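# Seat the loose gear on the gearbox's empty pin

## Task

Mount the free gear on the gearbox's unoccupied pin so that its teeth mesh with both the central gear and the outer ring, and it rests level and as low as the two gears already there. At no point may it drop farther than roughly a finger's width, nor be released from higher than the tops of the gear pins. After it is above its pin, open the fingers only once the pin has gone into the gear's bore and the gear's teeth line up with the ring's. Finally, with the gripper empty, back away until it is at least 11 cm from the gears.

## Robot and tools

Robot: one six-joint arm with a parallel two-finger gripper. Joints from base outward: waist, shoulder, elbow, wrist pitch, wrist yaw, wrist roll. Ranges in rad: waist -3.054 to 3.054, shoulder 0.000 to 3.142, elbow 0.000 to 2.356, wrist pitch -1.571 to 1.571, wrist yaw -1.571 to 1.571, wrist roll -3.142 to 3.142. Load limits in N m: waist 17.8, shoulder 22, elbow 22, wrist pitch 5.8, wrist yaw 5.78, wrist roll 5.42; a carried object's weight adds to these.

Frames. Reported poses use the scene frame: origin on the table surface under the arm base, +z up, +y to the left when facing along +x. The base may sit slightly tilted. Motion commands instead use the gripper's own axes: +x is the direction the fingers point, and the fingers close and open along y. end_effector_position is the point midway between the finger pads, about 3 to 4 cm short of the tips.

execute_actions: argument actions is a list holding zero or one item. An empty list just reports the state. An item with rows is a motion: rows is a list of 1 to 15 rows, steps (at most 15, default 15) is how many control steps of 1/30 s it runs; each row covers one step and the final row is reused if steps outnumber rows. An item with only steps (up to 300) is a wait, counted from the previous result, so your reply time eats into it. Optional pictures (true/false) controls whether images are returned.

A row is seven numbers, each in [-1, 1]: dx, dy, dz, rx, ry, rz, opening. The first six are an offset, in the gripper's own axes, from a fixed reference: the gripper pose in the most recent result that reported it (before any such result in the scene, or for later calls within a single reply, the pose when the action begins). Every row in a call is counted from that same reference, not chained from the row before. Scale: 1.0 equals 0.6 m of translation or 180 degrees of rotation; rx, ry, rz form a single rotation vector. All zeros therefore means go back to the reference, not stay still. opening is absolute, not an offset: +1 is fully open (0.088 m), about -0.80 is where empty fingers touch, and anything down to -1 adds no travel. Closing fully from open takes at least about 0.5 s.

move: argument target is one such seven-number row (offset from the same reference), and speed is the path's top speed in m/s, 0.002 to 0.5, default 0.25; rotation is capped at twice that value in rad/s. It drives the gripper along a straight line toward the target over 0.5 to 10 s (longer paths are cut off at 10 s). The opening is applied when the move starts. It does not avoid obstacles, and the real gripper may lag, wander, or exceed the speed, most of all with the arm stretched out. The result adds a move line: its ending (done means settled near target; off_target, moving, held, fault are other outcomes), which limits acted (paced: the sent pose was clipped; held: a safety check blocked some steps, after which motion may speed up sharply), and the remaining distance to target.

wait: seconds from 0 to 10; lets the simulation run without new commands.



Controller behaviour. Each step, the commanded pose is limited to within 70 mm and 16 degrees of the measured pose, then joints follow via damped inverse kinematics, favouring position over orientation. After an action ends the arm continues only to the last clipped pose, so large offsets may need several calls; read the pose in each result. Joint friction can leave the gripper short or slightly tilted, and tiny moves may not happen; verify and correct orientation.

Result contents: the state line with end_effector_position (m), end_effector_quat_wxyz, linear and angular velocities; Joint positions and Joint velocities (six joints, then pad gap in m); grip_measured, the finger opening on the command scale; Hand target, the pose the controller is heading for; pose unreachable and HELD marks where the clearance check altered or blocked a step; MOTOR HOT from 50 °C and OVER-TEMPERATURE FAULT at 95 °C.

Gripping: to hold something, command an opening well below grip_measured; a larger gap squeezes harder (about 34 N per pad at most). Readings may be off by about 1 mm consistently. Fast closing can press harder than intended.

Camera: cam_wrist only, 672x504, mounted on the hand; its calibration (K, distortion, T_world_to_cam) is given and may be slightly off.

Things to avoid: knocking or placing anything off the table (fails the task); letting the gear drop or slip; fast or deep contacts, since speed and overshoot past contact both raise force; reaching a joint's load limit, which freezes the arm for 10 s and drops the rest of the call; holding loads for long, which heats motors and can lead to a stop or power loss. Loose objects may occasionally get nudged by an outside disturbance. Your thinking time after the first call lets the simulation run, so be brief and move smoothly.

Each tool is called by a JSON object that holds its "op" and its "data", one argument or row to a line.

Reference images:

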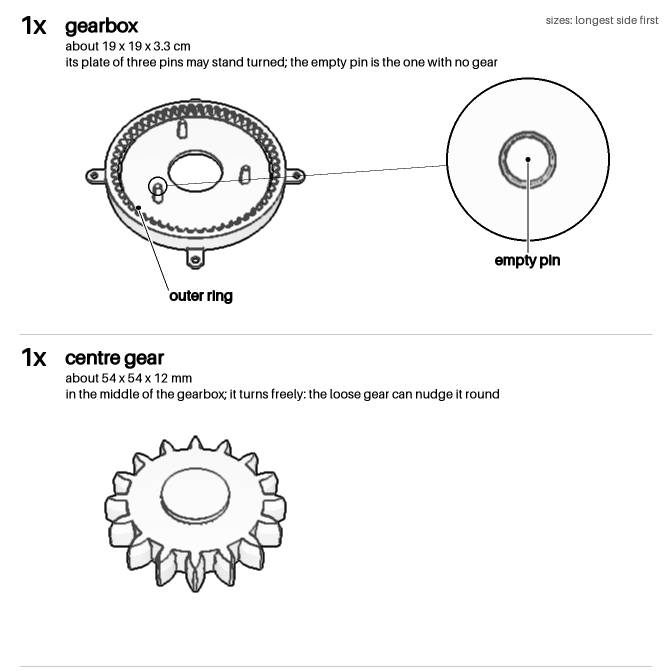

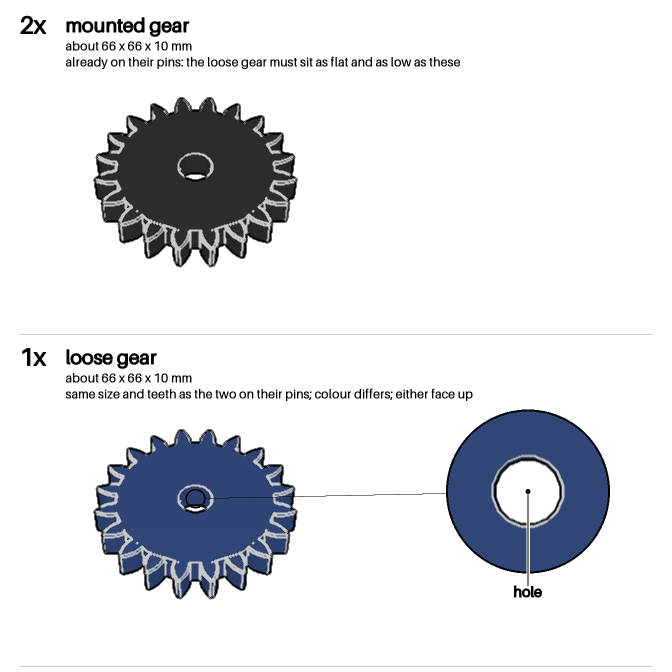

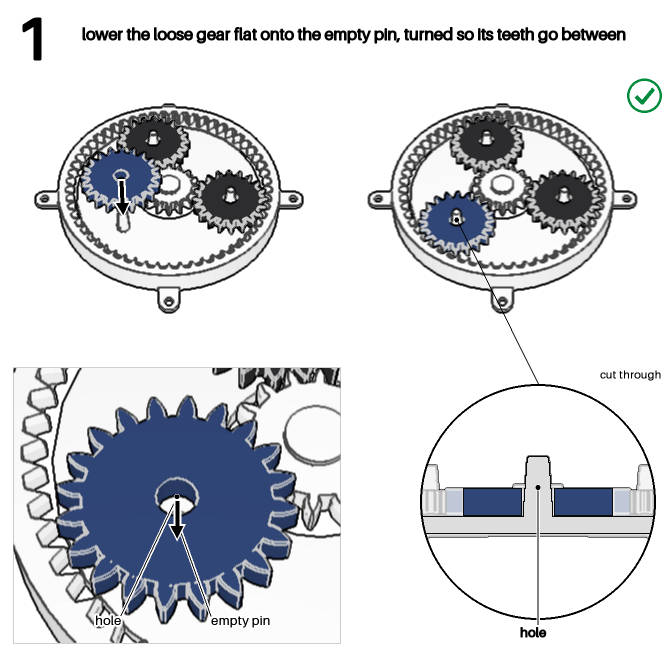

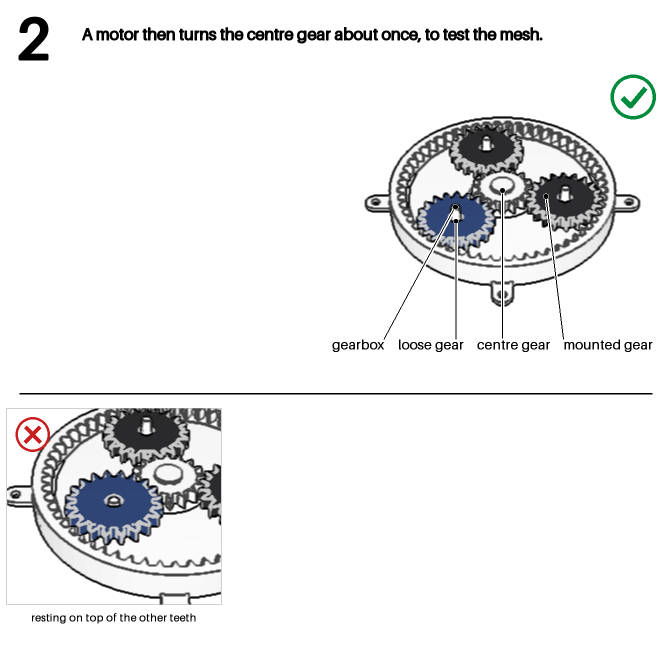

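## Session

{"op": "execute_actions", "data": {
  "actions": []
}}

Scene clock: 0.00 s of 4147.00 s.
end_effector_position=(+0.4252, -0.1236, +0.1983) grip_measured=+0.850 end_effector_quat_wxyz=(+0.916, +0.279, +0.285, -0.034) end_effector_velocity=(-0.003, +0.002, -0.003) end_effector_angular_velocity=(-0.018, +0.011, +0.015)
Joint positions: [0.006 0.852 0.627 0.25  0.034 0.005 0.081]
Joint velocities: [ 0.002 -0.002 -0.007 -0.007  0.007 -0.022 -0.   ]
Heat: hottest wrist pitch 26 °C (+0.0 °C/min).
Hand target: +0.425, -0.124, +0.198; +0.916, +0.279, +0.285, -0.034

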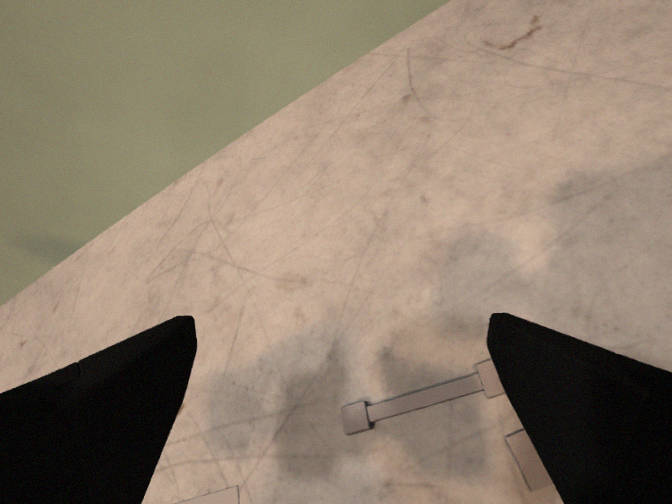

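{"op": "move", "data": {
  "target": [-0.0957, 0.128, -0.0463, -0.1486, 0.2997, -0.1163, 1.0],
  "speed": 0.25
}}

Scene clock: 50.20 s of 4147.00 s.
end_effector_position=(+0.3796, -0.0535, +0.2482) grip_measured=+1.000 end_effector_quat_wxyz=(+0.710, -0.001, +0.704, +0.002) end_effector_velocity=(-0.002, -0.003, +0.001) end_effector_angular_velocity=(-0.022, +0.021, +0.028)
Joint positions: [ 0.692  1.431  1.542 -1.523  0.829  0.576  0.088]
Joint velocities: [ 0.002  0.017  0.022 -0.051  0.007  0.007  0.   ]
Heat: hottest wrist pitch 29 °C (+3.6 °C/min).
Hand target: +0.381, -0.051, +0.249; +0.709, -0.001, +0.706, +0.004
Off the commanded pose: 0.004 m, 1 deg.
After step 190, 41.17 s passed at rest.
move: done
camera_calibration (this result's frames):
cam_wrist: T_world_to_cam=[[0.0351546, -0.998386, 0.0446015, -0.0764769], [-0.948816, -0.0193264, 0.315237, 0.31493], [-0.313866, -0.0534007, -0.947964, 0.430409], [0, 0, 0, 1]] pos_world=[0.43659, -0.0472829, 0.312146]

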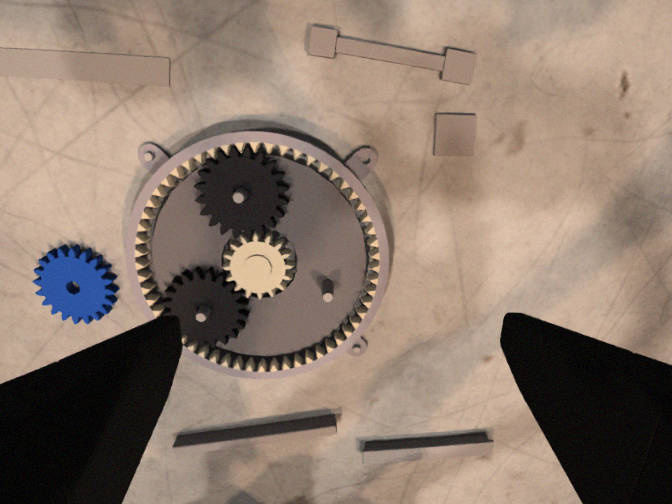

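{"op": "zoom_image", "data": {
  "camera": "cam_wrist",
  "region": [200, 200, 400, 380]
}}

{"op": "zoom_image", "data": {
  "camera": "cam_wrist",
  "region": [10, 220, 170, 340]
}}

Region (200, 200, 400, 380) of cam_wrist's 672x504 image, scaled by 2.520, with more detail than that image has; it fills the top 454 rows of this view, and the rest is white.

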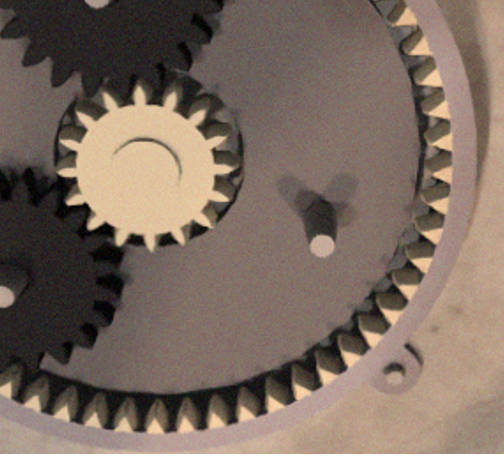

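Region (10, 220, 170, 340) of cam_wrist's 672x504 image, scaled by 3.150, with more detail than that image has; it fills the top 378 rows of this view, and the rest is white.

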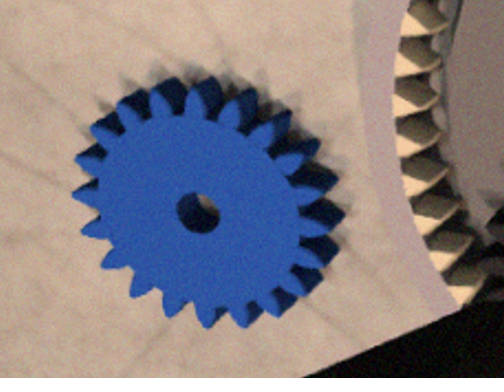

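{"op": "move", "data": {
  "target": [0.2133, 0.3308, -0.1293, 0.625, 0, 0, 1.0],
  "speed": 0.3
}}

Scene clock: 119.70 s of 4147.00 s.
end_effector_position=(+0.3062, +0.1440, +0.1245) grip_measured=+1.000 end_effector_quat_wxyz=(+0.389, +0.595, +0.393, -0.583) end_effector_velocity=(-0.001, -0.002, -0.001) end_effector_angular_velocity=(-0.012, +0.002, -0.000)
Joint positions: [ 0.841  1.868  1.097 -0.79   0.835  2.761  0.088]
Joint velocities: [-0.002  0.002 -0.002 -0.007  0.007  0.007  0.   ]
Heat: hottest elbow 28 °C (-1.0 °C/min).
Hand target: +0.302, +0.145, +0.122; +0.395, +0.591, +0.393, -0.584
Off the commanded pose: 0.006 m, 1 deg.
After step 190, 59.37 s passed at rest.
move: done
camera_calibration (this result's frames):
cam_wrist: T_world_to_cam=[[-0.932721, 0.358328, 0.0404007, 0.230267], [0.350113, 0.873075, 0.339354, -0.241156], [0.0863271, 0.330667, -0.939791, 0.121758], [0, 0, 0, 1]] pos_world=[0.288695, 0.087775, 0.186962]

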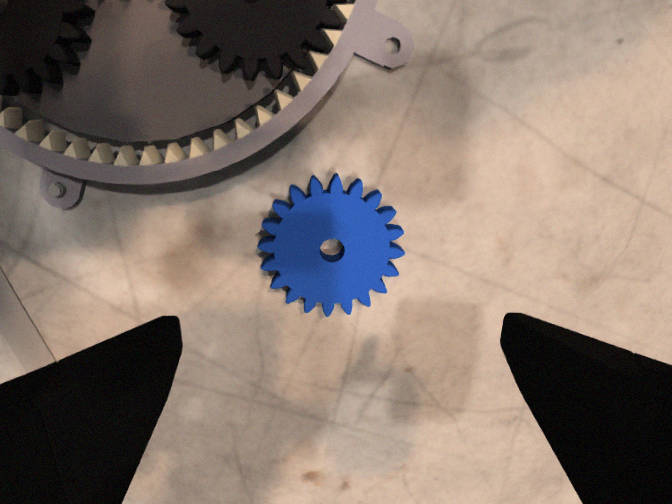

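{"op": "zoom_image", "data": {
  "camera": "cam_wrist",
  "region": [240, 160, 420, 330]
}}

Region (240, 160, 420, 330) of cam_wrist's 672x504 image, scaled by 2.800, with more detail than that image has.

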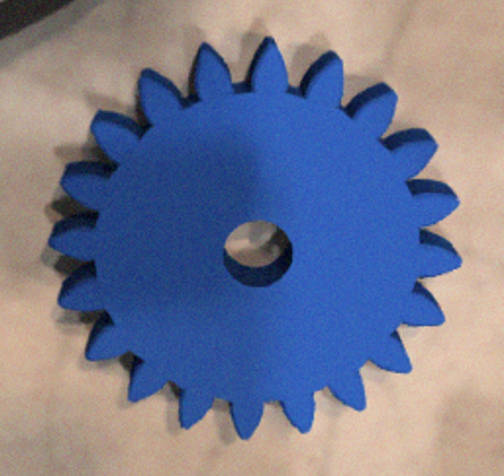

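{"op": "move", "data": {
  "target": [0.0909, -0.0018, -0.0057, -0.036, -0.0054, -0.0015, 1.0],
  "speed": 0.1
}}

Scene clock: 170.97 s of 4147.00 s.
end_effector_position=(+0.3126, +0.1487, +0.0759) grip_measured=+1.000 end_effector_quat_wxyz=(+0.421, +0.575, +0.418, -0.563) end_effector_velocity=(+0.003, -0.001, -0.003) end_effector_angular_velocity=(-0.003, -0.010, +0.019)
Joint positions: [ 0.73   1.944  1.047 -0.542  0.835  2.498  0.088]
Joint velocities: [-0.007  0.002 -0.002  0.022  0.007 -0.037  0.   ]
Heat: hottest waist 30 °C (+2.0 °C/min).
Hand target: +0.307, +0.148, +0.070; +0.424, +0.566, +0.423, -0.566
Off the commanded pose: 0.008 m, 1 deg.
After step 190, 43.93 s passed at rest.
move: done
camera_calibration (this result's frames):
cam_wrist: T_world_to_cam=[[-0.963465, 0.265831, 0.0326864, 0.260473], [0.261208, 0.905636, 0.334056, -0.20763], [0.0592004, 0.33039, -0.941986, 0.0826757], [0, 0, 0, 1]] pos_world=[0.300297, 0.0914801, 0.138725]

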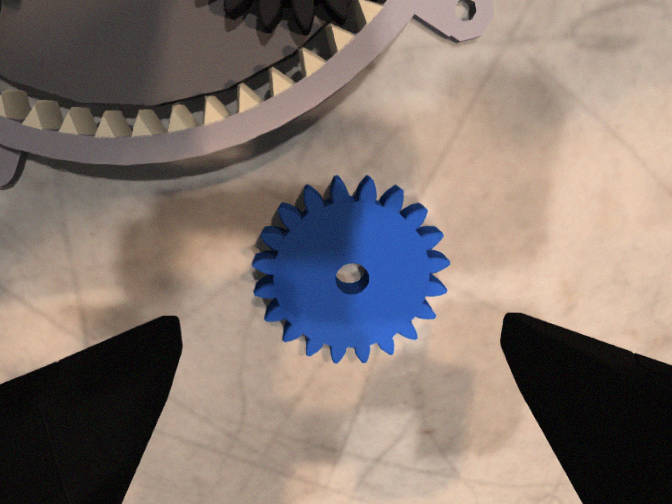

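{"op": "zoom_image", "data": {
  "camera": "cam_wrist",
  "region": [150, 160, 530, 400]
}}

Region (150, 160, 530, 400) of cam_wrist's 672x504 image, scaled by 1.326, with more detail than that image has; it fills the top 318 rows of this view, and the rest is white.

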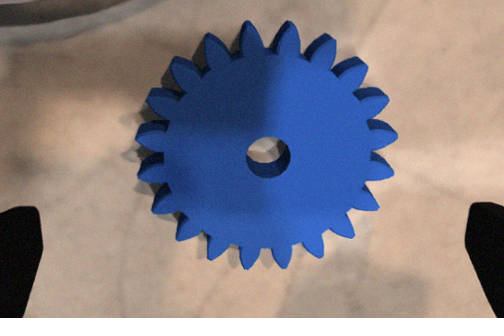

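{"op": "move", "data": {
  "target": [0.0495, -0.0185, 0.009, 0, -0.0068, -0.0086, 1.0],
  "speed": 0.06
}}

Scene clock: 204.87 s of 4147.00 s.
end_effector_position=(+0.3068, +0.1471, +0.0513) grip_measured=+1.000 end_effector_quat_wxyz=(+0.416, +0.572, +0.416, -0.572) end_effector_velocity=(+0.001, +0.004, -0.000) end_effector_angular_velocity=(+0.014, -0.007, -0.004)
Joint positions: [ 0.677  1.982  1.01  -0.436  0.824  2.453  0.088]
Joint velocities: [ 0.002  0.002 -0.002  0.022 -0.007 -0.007  0.   ]
Heat: hottest waist 30 °C (+1.0 °C/min).
Hand target: +0.301, +0.147, +0.046; +0.418, +0.563, +0.422, -0.575
Off the commanded pose: 0.008 m, 1 deg.
After step 190, 26.70 s passed at rest.
move: done
camera_calibration (this result's frames):
cam_wrist: T_world_to_cam=[[-0.95934, 0.278458, 0.0461245, 0.252299], [0.27809, 0.904529, 0.323255, -0.200913], [0.048292, 0.322938, -0.945187, 0.0649518], [0, 0, 0, 1]] pos_world=[0.294776, 0.0905019, 0.114701]

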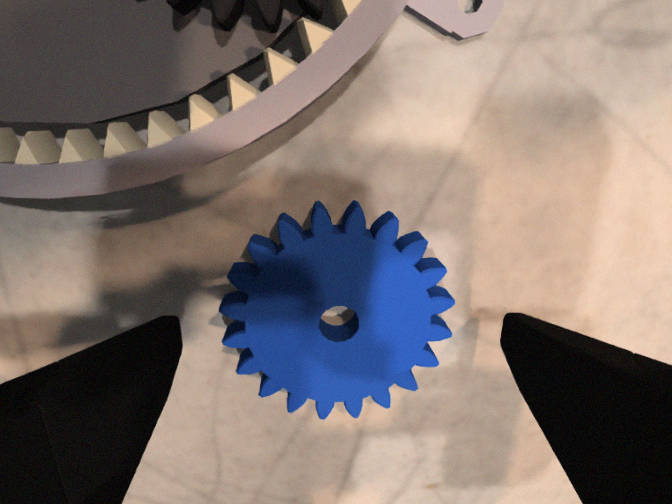

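{"op": "move", "data": {
  "target": [0.0272, -0.0108, 0.0035, -0.0045, -0.0033, -0.0046, 1.0],
  "speed": 0.03
}}

Scene clock: 221.77 s of 4147.00 s.
end_effector_position=(+0.3062, +0.1470, +0.0400) grip_measured=+1.000 end_effector_quat_wxyz=(+0.416, +0.572, +0.416, -0.572) end_effector_velocity=(-0.003, -0.001, -0.003) end_effector_angular_velocity=(+0.002, +0.009, +0.004)
Joint positions: [ 0.652  2.003  0.998 -0.378  0.82   2.418  0.088]
Joint velocities: [-0.007  0.002 -0.007  0.007 -0.007 -0.007  0.   ]
Heat: hottest waist 30 °C (+0.0 °C/min).
Hand target: +0.300, +0.147, +0.035; +0.418, +0.563, +0.422, -0.575
Off the commanded pose: 0.008 m, 1 deg.
After step 190, 9.70 s passed at rest.
move: done
camera_calibration (this result's frames):
cam_wrist: T_world_to_cam=[[-0.959399, 0.278204, 0.0464296, 0.252284], [0.278002, 0.904925, 0.32222, -0.196994], [0.0476277, 0.322046, -0.945525, 0.0546834], [0, 0, 0, 1]] pos_world=[0.294201, 0.0904681, 0.103467]

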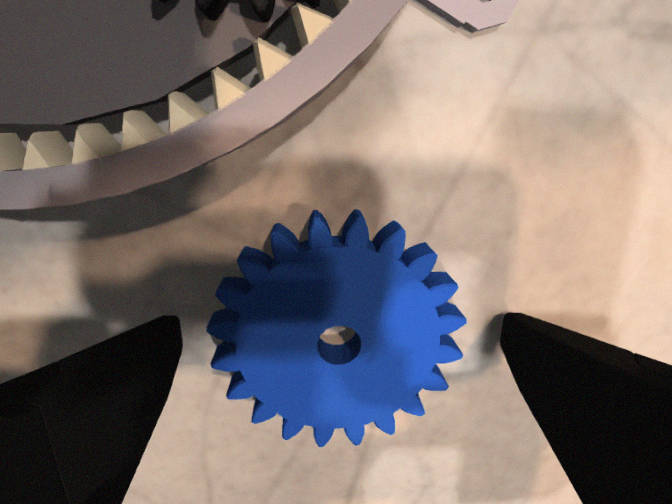

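{"op": "zoom_image", "data": {
  "camera": "cam_wrist",
  "region": [420, 270, 560, 400]
}}

{"op": "zoom_image", "data": {
  "camera": "cam_wrist",
  "region": [120, 270, 260, 400]
}}

Region (420, 270, 560, 400) of cam_wrist's 672x504 image, scaled by 3.600, with more detail than that image has; it fills the top 468 rows of this view, and the rest is white.

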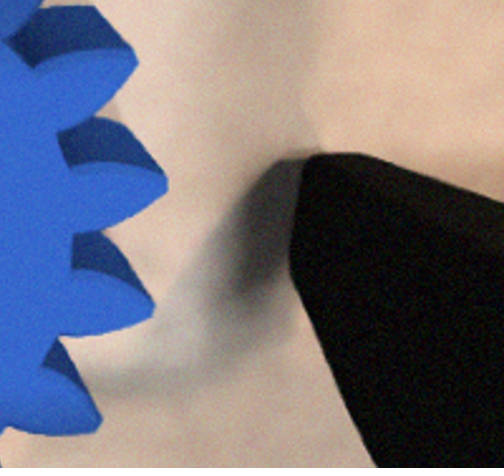

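Region (120, 270, 260, 400) of cam_wrist's 672x504 image, scaled by 3.600, with more detail than that image has; it fills the top 468 rows of this view, and the rest is white.

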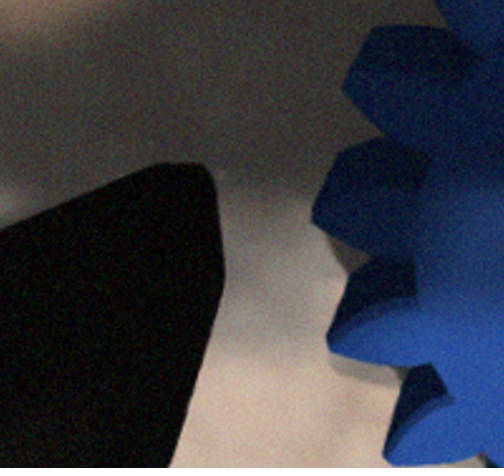

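{"op": "execute_actions", "data": {
  "actions": [
    {"rows": [[0.0083,-0.0098,0.003,-0.0045,-0.0033,-0.0046,0.95],[0.0083,-0.0098,0.003,-0.0045,-0.0033,-0.0046,0.9],[0.0083,-0.0098,0.003,-0.0045,-0.0033,-0.0046,0.85],[0.0083,-0.0098,0.003,-0.0045,-0.0033,-0.0046,0.8],[0.0083,-0.0098,0.003,-0.0045,-0.0033,-0.0046,0.76],[0.0083,-0.0098,0.003,-0.0045,-0.0033,-0.0046,0.72],[0.0083,-0.0098,0.003,-0.0045,-0.0033,-0.0046,0.69],[0.0083,-0.0098,0.003,-0.0045,-0.0033,-0.0046,0.66],[0.0083,-0.0098,0.003,-0.0045,-0.0033,-0.0046,0.64],[0.0083,-0.0098,0.003,-0.0045,-0.0033,-0.0046,0.62],[0.0083,-0.0098,0.003,-0.0045,-0.0033,-0.0046,0.60],[0.0083,-0.0098,0.003,-0.0045,-0.0033,-0.0046,0.58],[0.0083,-0.0098,0.003,-0.0045,-0.0033,-0.0046,0.56],[0.0083,-0.0098,0.003,-0.0045,-0.0033,-0.0046,0.55],[0.0083,-0.0098,0.003,-0.0045,-0.0033,-0.0046,0.54]], "steps": 15}
  ]
}}

Scene clock: 251.17 s of 4147.00 s.
end_effector_position=(+0.3061, +0.1474, +0.0397) grip_measured=+0.594 end_effector_quat_wxyz=(+0.416, +0.572, +0.415, -0.572) end_effector_velocity=(-0.003, +0.001, -0.000) end_effector_angular_velocity=(+0.015, +0.017, +0.011)
Joint positions: [ 0.652  2.004  0.997 -0.375  0.82   2.417  0.068]
Joint velocities: [-0.002 -0.002 -0.002 -0.007 -0.022 -0.007 -0.024]
Heat: hottest waist 31 °C (+1.0 °C/min).
Hand target: +0.300, +0.147, +0.035; +0.418, +0.563, +0.422, -0.575
Off the commanded pose: 0.008 m, 1 deg.
Steps of this call (steps 1 to 190: nothing new was sent; then 22.57 s passed at rest; steps 191 to 205: all 15 steps of this action). Readings (end_effector_position):
191: (+0.3058, +0.1472, +0.0396)
192: (+0.3059, +0.1472, +0.0397)
194: (+0.3061, +0.1473, +0.0397)
198: (+0.3061, +0.1474, +0.0397)
205: the state above
camera_calibration (this result's frames):
cam_wrist: T_world_to_cam=[[-0.959275, 0.278779, 0.0455383, 0.252092], [0.278211, 0.904536, 0.32313, -0.197274], [0.0488909, 0.32264, -0.945258, 0.053785], [0, 0, 0, 1]] pos_world=[0.294079, 0.0908101, 0.103106]

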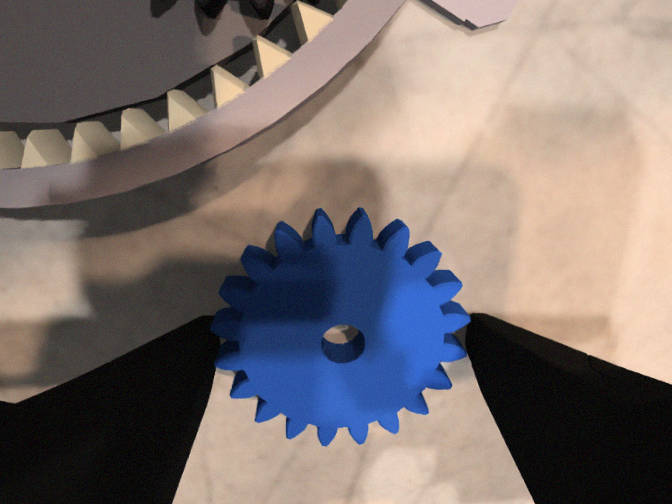

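{"op": "execute_actions", "data": {
  "actions": [
    {"rows": [[0.0078,-0.0095,0.0036,-0.0045,-0.0028,-0.0046,0.52],[0.0078,-0.0095,0.0036,-0.0045,-0.0028,-0.0046,0.50],[0.0078,-0.0095,0.0036,-0.0045,-0.0028,-0.0046,0.48],[0.0078,-0.0095,0.0036,-0.0045,-0.0028,-0.0046,0.46],[0.0078,-0.0095,0.0036,-0.0045,-0.0028,-0.0046,0.44],[0.0078,-0.0095,0.0036,-0.0045,-0.0028,-0.0046,0.42],[0.0078,-0.0095,0.0036,-0.0045,-0.0028,-0.0046,0.40],[0.0078,-0.0095,0.0036,-0.0045,-0.0028,-0.0046,0.38],[0.0078,-0.0095,0.0036,-0.0045,-0.0028,-0.0046,0.36],[0.0078,-0.0095,0.0036,-0.0045,-0.0028,-0.0046,0.34]], "steps": 15}
  ]
}}

Scene clock: 258.57 s of 4147.00 s.
end_effector_position=(+0.3058, +0.1475, +0.0395) grip_measured=+0.535 end_effector_quat_wxyz=(+0.416, +0.572, +0.416, -0.571) end_effector_velocity=(-0.002, -0.001, -0.000) end_effector_angular_velocity=(+0.002, +0.009, -0.004)
Joint positions: [ 0.652  2.004  0.997 -0.374  0.82   2.415  0.065]
Joint velocities: [-0.002 -0.002 -0.002 -0.007 -0.007  0.007 -0.   ]
Heat: hottest waist 31 °C (+1.0 °C/min).
Hand target: +0.300, +0.147, +0.035; +0.418, +0.564, +0.422, -0.574
Off the commanded pose: 0.007 m, 1 deg.
Steps of this call (steps 1 to 207: nothing new was sent; steps 208 to 222: all 15 steps of this action). Readings (end_effector_position):
208: (+0.3058, +0.1475, +0.0395)
209: (+0.3058, +0.1475, +0.0395)
211: (+0.3058, +0.1475, +0.0395)
215: (+0.3058, +0.1475, +0.0395)
222: the state above
camera_calibration (this result's frames):
cam_wrist: T_world_to_cam=[[-0.95993, 0.276411, 0.0461723, 0.252294], [0.276188, 0.905199, 0.323009, -0.196713], [0.0474881, 0.322818, -0.945269, 0.0539794], [0, 0, 0, 1]] pos_world=[0.293951, 0.0909022, 0.102916]

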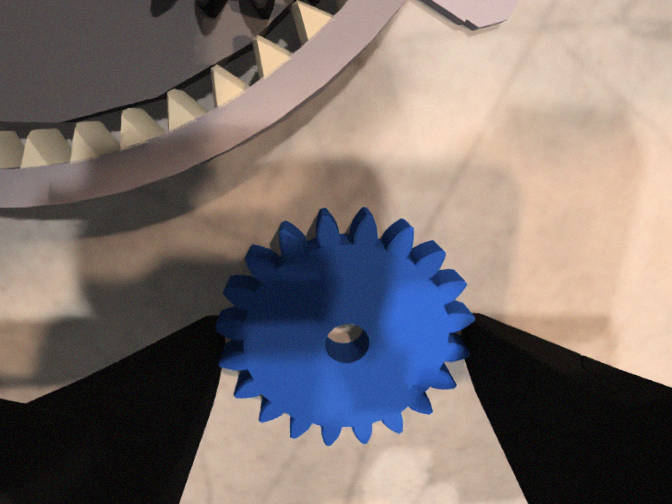

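{"op": "zoom_image", "data": {
  "camera": "cam_wrist",
  "region": [190, 200, 510, 460]
}}

Region (190, 200, 510, 460) of cam_wrist's 672x504 image, scaled by 1.575, with more detail than that image has; it fills the top 410 rows of this view, and the rest is white.

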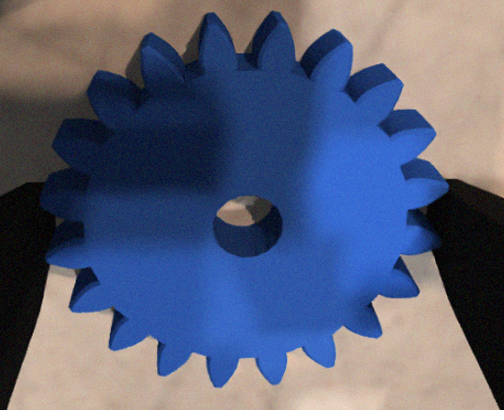

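{"op": "zoom_image", "data": {
  "camera": "cam_wrist",
  "region": [430, 285, 520, 375]
}}

{"op": "zoom_image", "data": {
  "camera": "cam_wrist",
  "region": [180, 290, 270, 380]
}}

Region (430, 285, 520, 375) of cam_wrist's 672x504 image, scaled by 5.600, with more detail than that image has.

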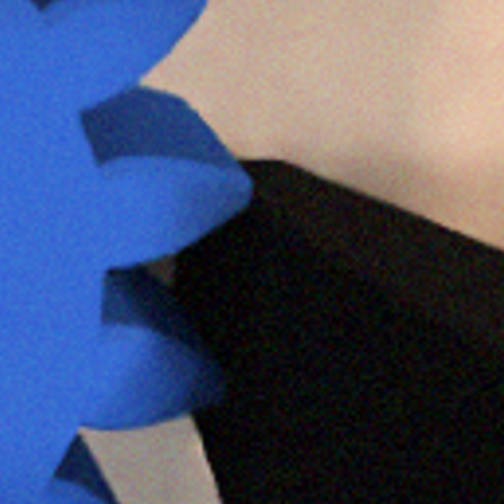

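Region (180, 290, 270, 380) of cam_wrist's 672x504 image, scaled by 5.600, with more detail than that image has.

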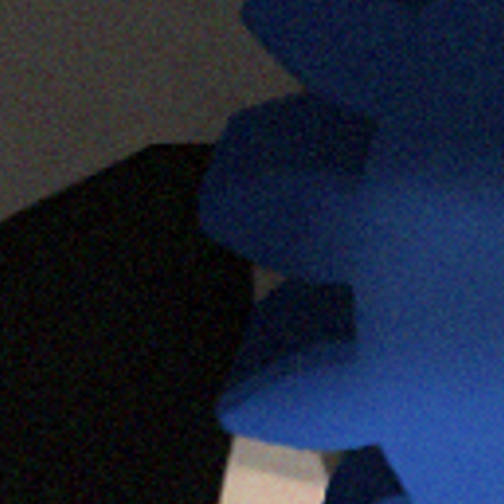

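{"op": "move", "data": {
  "target": [-0.1, 0, 0, 0, 0, 0, 0.34],
  "speed": 0.08
}}

Scene clock: 294.63 s of 4147.00 s.
end_effector_position=(+0.3009, +0.1475, +0.0946) grip_measured=+0.534 end_effector_quat_wxyz=(+0.419, +0.564, +0.422, -0.573) end_effector_velocity=(-0.005, -0.000, +0.001) end_effector_angular_velocity=(+0.008, +0.025, +0.010)
Joint positions: [ 0.783  1.927  1.065 -0.682  0.831  2.607  0.065]
Joint velocities: [ 0.002 -0.002 -0.002 -0.022 -0.022  0.007 -0.001]
Heat: hottest waist 31 °C (+1.0 °C/min).
Hand target: +0.306, +0.147, +0.099; +0.416, +0.572, +0.417, -0.571
Off the commanded pose: 0.007 m, 1 deg.
move: done
camera_calibration (this result's frames):
cam_wrist: T_world_to_cam=[[-0.963132, 0.262883, 0.0571819, 0.246964], [0.26727, 0.910695, 0.314963, -0.210508], [0.0307229, 0.318634, -0.94738, 0.11217], [0, 0, 0, 1]] pos_world=[0.290675, 0.0910446, 0.158447]

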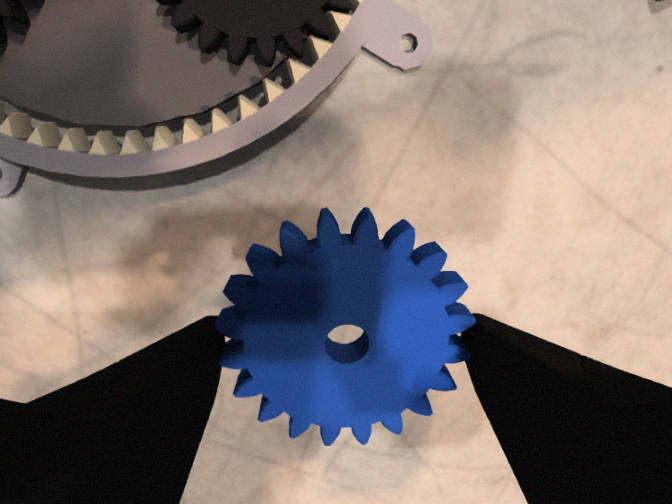

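{"op": "move", "data": {
  "target": [0, 0.1223, 0.2451, 0.03, 0.0024, 0.0035, 0.34],
  "speed": 0.15
}}

Scene clock: 307.10 s of 4147.00 s.
end_effector_position=(+0.3290, -0.0127, +0.0942) grip_measured=+0.534 end_effector_quat_wxyz=(+0.396, +0.585, +0.391, -0.590) end_effector_velocity=(-0.001, -0.002, -0.002) end_effector_angular_velocity=(+0.014, +0.005, +0.002)
Joint positions: [ 0.4    1.401  0.886 -0.631  0.751  2.157  0.065]
Joint velocities: [-0.017 -0.012 -0.007  0.007 -0.022 -0.022 -0.   ]
Heat: hottest waist 31 °C (+0.0 °C/min).
Hand target: +0.327, -0.015, +0.094; +0.395, +0.586, +0.392, -0.589
Off the commanded pose: 0.002 m, 0 deg.
move: done
camera_calibration (this result's frames):
cam_wrist: T_world_to_cam=[[-0.935359, 0.350891, 0.0444875, 0.309288], [0.346499, 0.88379, 0.314409, -0.0983581], [0.0710058, 0.3095, -0.948245, 0.148692], [0, 0, 0, 1]] pos_world=[0.312819, -0.0676189, 0.158162]

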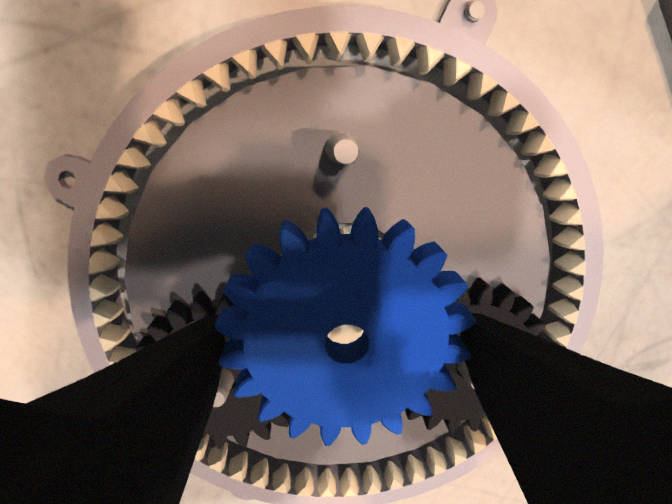

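{"op": "zoom_image", "data": {
  "camera": "cam_wrist",
  "region": [240, 10, 450, 220]
}}

Region (240, 10, 450, 220) of cam_wrist's 672x504 image, scaled by 2.400, with more detail than that image has.

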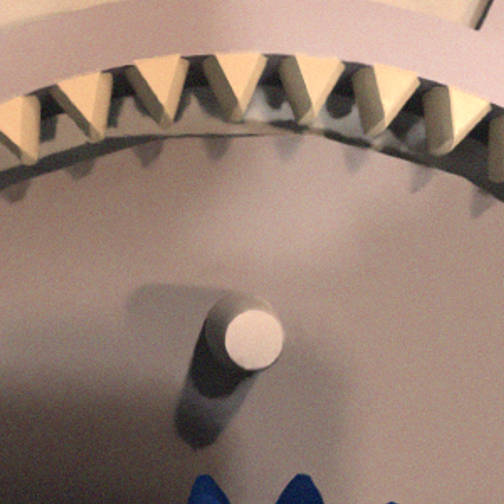

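{"op": "zoom_image", "data": {
  "camera": "cam_wrist",
  "region": [60, 20, 360, 340]
}}

{"op": "zoom_image", "data": {
  "camera": "cam_wrist",
  "region": [320, 20, 620, 340]
}}

Region (60, 20, 360, 340) of cam_wrist's 672x504 image, scaled by 1.575, with more detail than that image has; it fills the left 472 columns of this view, and the rest is white.

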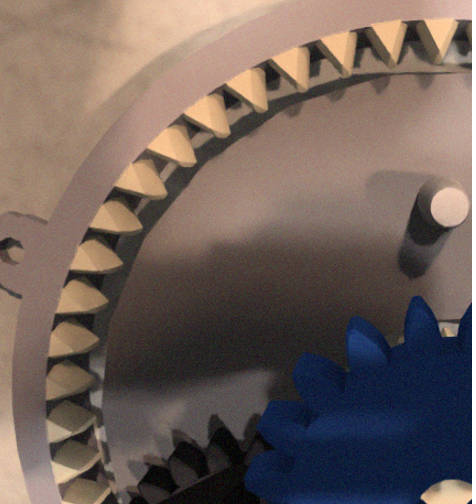

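Region (320, 20, 620, 340) of cam_wrist's 672x504 image, scaled by 1.575, with more detail than that image has; it fills the left 472 columns of this view, and the rest is white.

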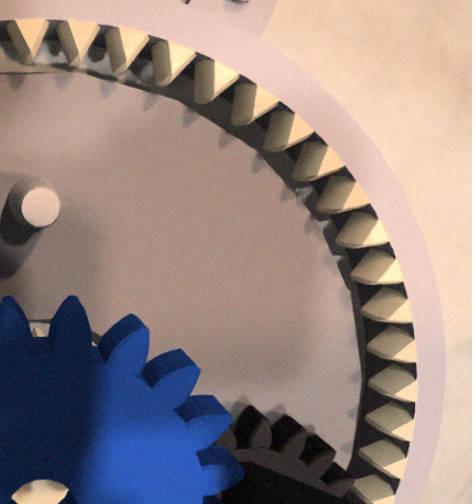

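{"op": "move", "data": {
  "target": [0.0261, -0.0016, 0.0793, -0.017, 0.004, -0.001, 0.34],
  "speed": 0.06
}}

Scene clock: 368.27 s of 4147.00 s.
end_effector_position=(+0.3120, -0.0549, +0.0787) grip_measured=+0.534 end_effector_quat_wxyz=(+0.409, +0.576, +0.410, -0.577) end_effector_velocity=(-0.001, -0.002, -0.001) end_effector_angular_velocity=(+0.013, -0.001, +0.032)
Joint positions: [ 0.219  1.263  0.779 -0.527  0.657  1.893  0.065]
Joint velocities: [-0.017 -0.012 -0.007  0.007 -0.022 -0.051  0.001]
Heat: hottest waist 28 °C (-3.0 °C/min).
Hand target: +0.310, -0.056, +0.079; +0.408, +0.577, +0.410, -0.576
Off the commanded pose: 0.003 m, 0 deg.
move: done
camera_calibration (this result's frames):
cam_wrist: T_world_to_cam=[[-0.952979, 0.299213, 0.0479864, 0.311343], [0.298334, 0.898567, 0.321828, -0.0349906], [0.0531761, 0.321012, -0.945581, 0.154221], [0, 0, 0, 1]] pos_world=[0.298942, -0.111223, 0.14215]

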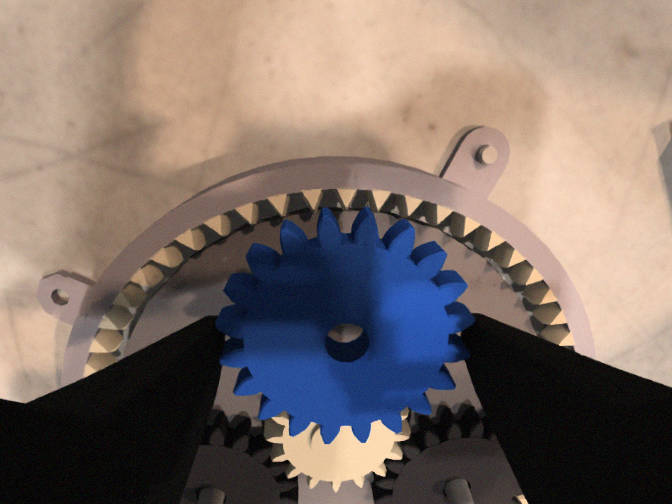

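{"op": "zoom_image", "data": {
  "camera": "cam_wrist",
  "region": [260, 170, 440, 370]
}}

Region (260, 170, 440, 370) of cam_wrist's 672x504 image, scaled by 2.520, with more detail than that image has; it fills the left 454 columns of this view, and the rest is white.

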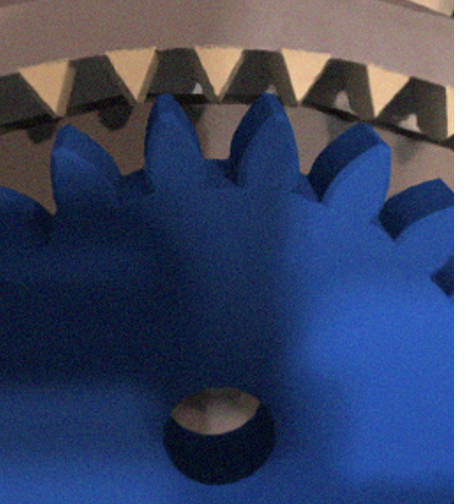

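{"op": "execute_actions", "data": {
  "actions": []
}}

{"op": "zoom_image", "data": {
  "camera": "cam_wrist",
  "region": [260, 170, 440, 370]
}}

Scene clock: 402.27 s of 4147.00 s.
end_effector_position=(+0.3113, -0.0556, +0.0787) grip_measured=+0.534 end_effector_quat_wxyz=(+0.409, +0.576, +0.410, -0.577) end_effector_velocity=(-0.008, +0.001, -0.001) end_effector_angular_velocity=(+0.007, +0.034, +0.031)
Joint positions: [ 0.217  1.258  0.775 -0.525  0.654  1.89   0.065]
Joint velocities: [-0.002  0.002 -0.002 -0.037 -0.007 -0.007 -0.001]
Heat: hottest waist 27 °C (-2.0 °C/min).
Hand target: +0.310, -0.056, +0.079; +0.408, +0.577, +0.410, -0.576
Off the commanded pose: 0.002 m, 0 deg.
Steps of this call (steps 1 to 1020: nothing new was sent). Readings (end_effector_position):
1: (+0.3121, -0.0550, +0.0787)
2: (+0.3121, -0.0551, +0.0786)
4: (+0.3120, -0.0551, +0.0786)
8: (+0.3120, -0.0552, +0.0786)
1020: the state above
camera_calibration (this result's frames):
cam_wrist: T_world_to_cam=[[-0.953078, 0.299018, 0.0472361, 0.31094], [0.297848, 0.898341, 0.322908, -0.034165], [0.0541209, 0.321825, -0.945251, 0.154247], [0, 0, 0, 1]] pos_world=[0.298178, -0.111925, 0.142147]

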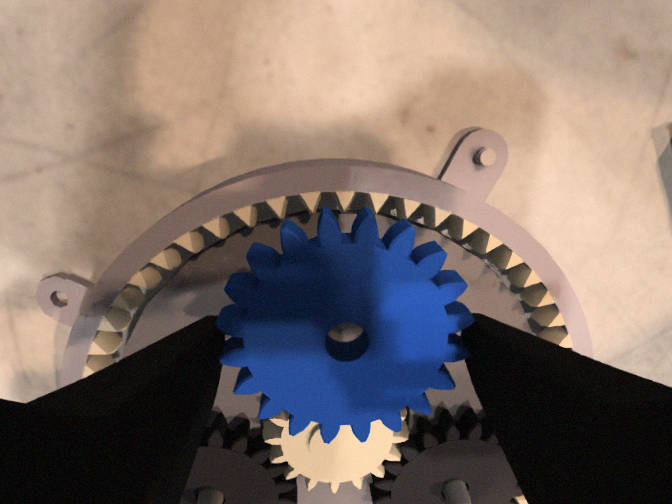

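Region (260, 170, 440, 370) of cam_wrist's 672x504 image, scaled by 2.520, with more detail than that image has; it fills the left 454 columns of this view, and the rest is white.

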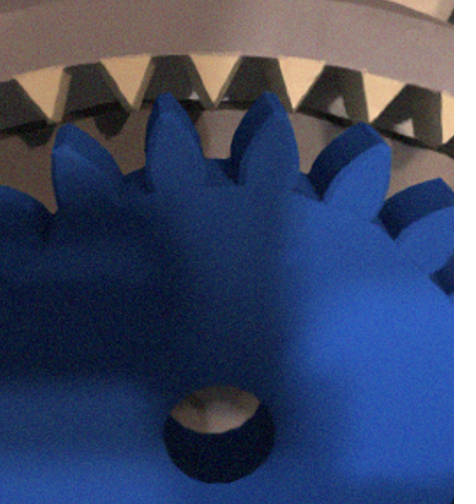

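{"op": "move", "data": {
  "target": [0.01, -0.0016, 0.0021, 0.008, 0, 0, 0.34],
  "speed": 0.01
}}

Scene clock: 410.57 s of 4147.00 s.
end_effector_position=(+0.3144, -0.0583, +0.0763) grip_measured=+0.534 end_effector_quat_wxyz=(+0.405, +0.585, +0.398, -0.579) end_effector_velocity=(-0.002, +0.000, -0.000) end_effector_angular_velocity=(+0.006, +0.007, -0.004)
Joint positions: [ 0.202  1.257  0.771 -0.494  0.649  1.891  0.065]
Joint velocities: [-0.002 -0.002 -0.002 -0.007 -0.007  0.007 -0.   ]
Heat: hottest waist 27 °C (-1.0 °C/min).
Hand target: +0.310, -0.057, +0.073; +0.402, +0.581, +0.403, -0.582
Off the commanded pose: 0.006 m, 1 deg.
move: done
camera_calibration (this result's frames):
cam_wrist: T_world_to_cam=[[-0.944869, 0.325803, 0.0327889, 0.314864], [0.318376, 0.890662, 0.324589, -0.0388401], [0.0765482, 0.317133, -0.945287, 0.145336], [0, 0, 0, 1]] pos_world=[0.298746, -0.114081, 0.139667]

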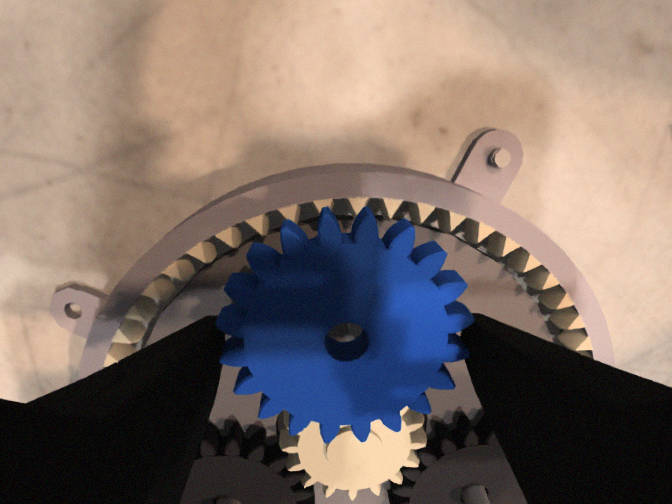

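{"op": "move", "data": {
  "target": [0.0075, -0.0156, -0.0019, -0.0015, -0.0008, -0.0086, 0.34],
  "speed": 0.01
}}

Scene clock: 436.77 s of 4147.00 s.
end_effector_position=(+0.3110, -0.0571, +0.0747) grip_measured=+0.534 end_effector_quat_wxyz=(+0.401, +0.584, +0.399, -0.582) end_effector_velocity=(-0.004, -0.001, -0.001) end_effector_angular_velocity=(+0.004, +0.009, +0.007)
Joint positions: [ 0.201  1.259  0.764 -0.497  0.647  1.902  0.065]
Joint velocities: [-0.007 -0.007 -0.007 -0.007 -0.007 -0.007 -0.   ]
Heat: hottest wrist pitch 27 °C (-1.0 °C/min).
Hand target: +0.306, -0.054, +0.072; +0.399, +0.578, +0.407, -0.584
Off the commanded pose: 0.007 m, 1 deg.
move: done
camera_calibration (this result's frames):
cam_wrist: T_world_to_cam=[[-0.943081, 0.329792, 0.0428412, 0.310248], [0.325424, 0.888598, 0.323253, -0.0405529], [0.0685376, 0.318795, -0.945342, 0.146337], [0, 0, 0, 1]] pos_world=[0.295757, -0.112934, 0.138156]

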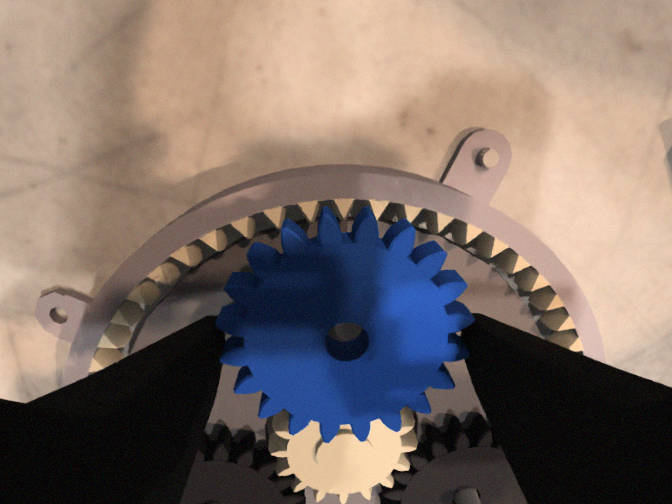

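{"op": "zoom_image", "data": {
  "camera": "cam_wrist",
  "region": [260, 170, 440, 370]
}}

Region (260, 170, 440, 370) of cam_wrist's 672x504 image, scaled by 2.520, with more detail than that image has; it fills the left 454 columns of this view, and the rest is white.

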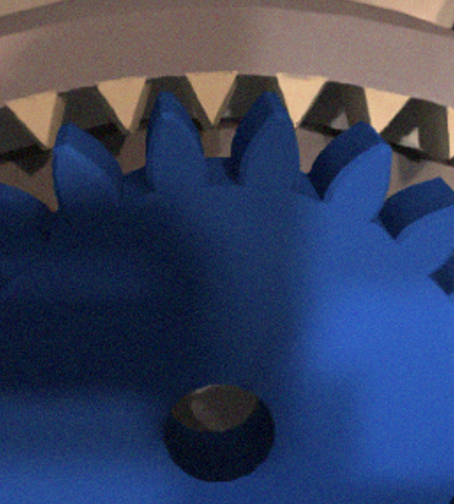

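{"op": "zoom_image", "data": {
  "camera": "cam_wrist",
  "region": [310, 310, 385, 375]
}}

Region (310, 310, 385, 375) of cam_wrist's 672x504 image, scaled by 6.720, with more detail than that image has; it fills the top 437 rows of this view, and the rest is white.

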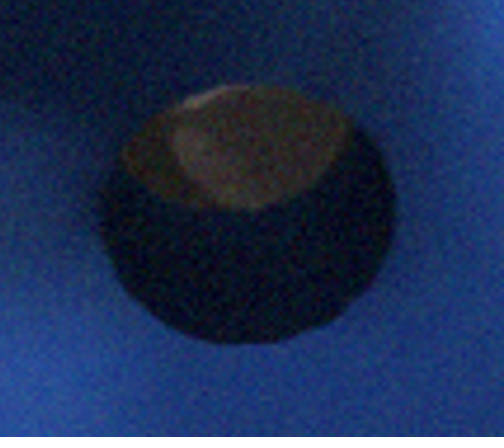

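{"op": "move", "data": {
  "target": [-0.0072, -0.0105, -0.0045, -0.0051, -0.0004, -0.0068, 0.34],
  "speed": 0.015
}}

Scene clock: 480.47 s of 4147.00 s.
end_effector_position=(+0.3025, -0.0512, +0.0764) grip_measured=+0.534 end_effector_quat_wxyz=(+0.399, +0.572, +0.415, -0.584) end_effector_velocity=(-0.004, +0.001, +0.001) end_effector_angular_velocity=(+0.009, +0.012, +0.005)
Joint positions: [ 0.222  1.263  0.76  -0.541  0.649  1.924  0.065]
Joint velocities: [ 0.002 -0.007 -0.002 -0.022 -0.007  0.007 -0.   ]
Heat: hottest wrist pitch 27 °C (+0.0 °C/min).
Hand target: +0.306, -0.052, +0.079; +0.400, +0.576, +0.410, -0.583
Off the commanded pose: 0.005 m, 1 deg.
move: done
camera_calibration (this result's frames):
cam_wrist: T_world_to_cam=[[-0.948756, 0.307081, 0.0745888, 0.298352], [0.31436, 0.893049, 0.321933, -0.0399903], [0.032248, 0.328883, -0.94382, 0.158012], [0, 0, 0, 1]] pos_world=[0.290539, -0.107872, 0.139756]

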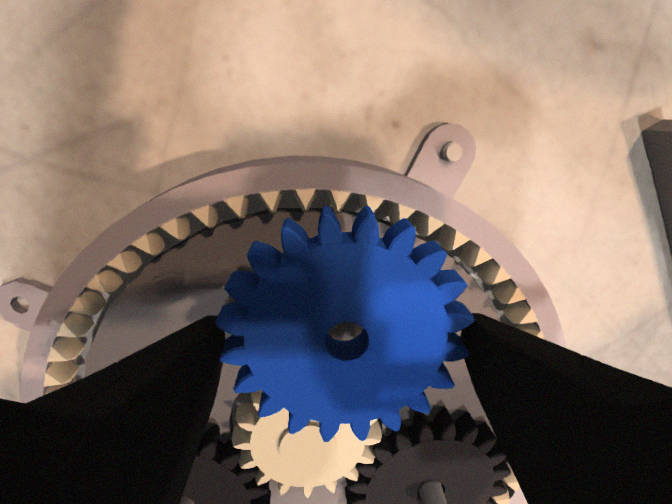

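{"op": "zoom_image", "data": {
  "camera": "cam_wrist",
  "region": [190, 200, 510, 460]
}}

Region (190, 200, 510, 460) of cam_wrist's 672x504 image, scaled by 1.575, with more detail than that image has; it fills the top 410 rows of this view, and the rest is white.

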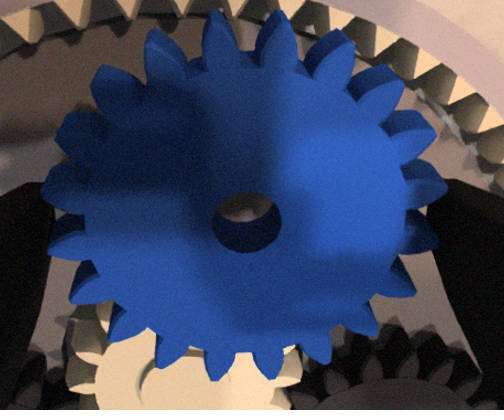

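{"op": "move", "data": {
  "target": [0.0063, 0.0064, -0.0008, -0.0038, 0.0003, 0.0035, 0.28],
  "speed": 0.012
}}

{"op": "zoom_image", "data": {
  "camera": "cam_wrist",
  "region": [290, 180, 400, 370]
}}

Scene clock: 518.80 s of 4147.00 s.
end_effector_position=(+0.3089, -0.0536, +0.0760) grip_measured=+0.534 end_effector_quat_wxyz=(+0.406, +0.577, +0.409, -0.578) end_effector_velocity=(-0.004, -0.001, -0.002) end_effector_angular_velocity=(+0.001, +0.016, +0.007)
Joint positions: [ 0.214  1.262  0.763 -0.512  0.65   1.896  0.065]
Joint velocities: [-0.012  0.002 -0.002 -0.007 -0.007 -0.007 -0.002]
Heat: hottest elbow 27 °C (+0.0 °C/min).
Hand target: +0.306, -0.052, +0.073; +0.405, +0.572, +0.415, -0.580
Off the commanded pose: 0.005 m, 1 deg.
move: done
camera_calibration (this result's frames):
cam_wrist: T_world_to_cam=[[-0.951044, 0.304826, 0.0509588, 0.307561], [0.304416, 0.895483, 0.324718, -0.0366272], [0.0533496, 0.324334, -0.944437, 0.151489], [0, 0, 0, 1]] pos_world=[0.295572, -0.110086, 0.139292]

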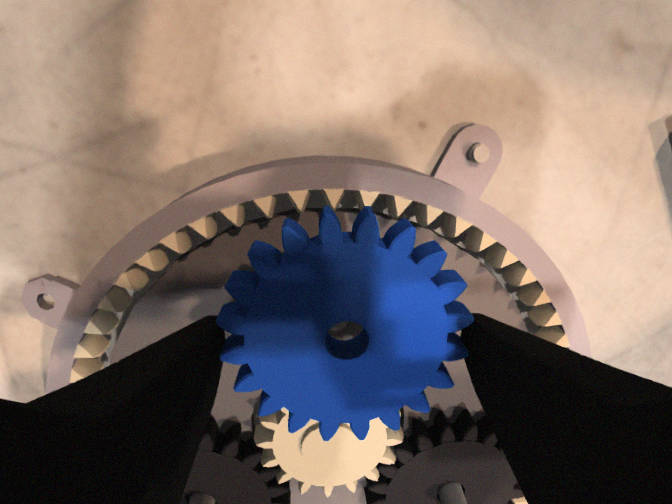

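Region (290, 180, 400, 370) of cam_wrist's 672x504 image, scaled by 2.653, with more detail than that image has; it fills the left 292 columns of this view, and the rest is white.

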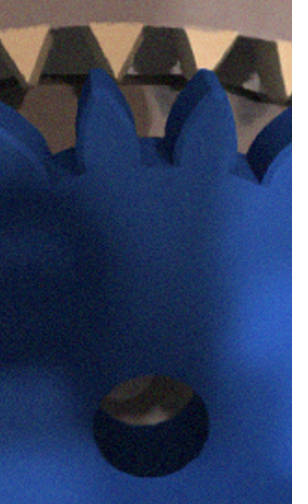

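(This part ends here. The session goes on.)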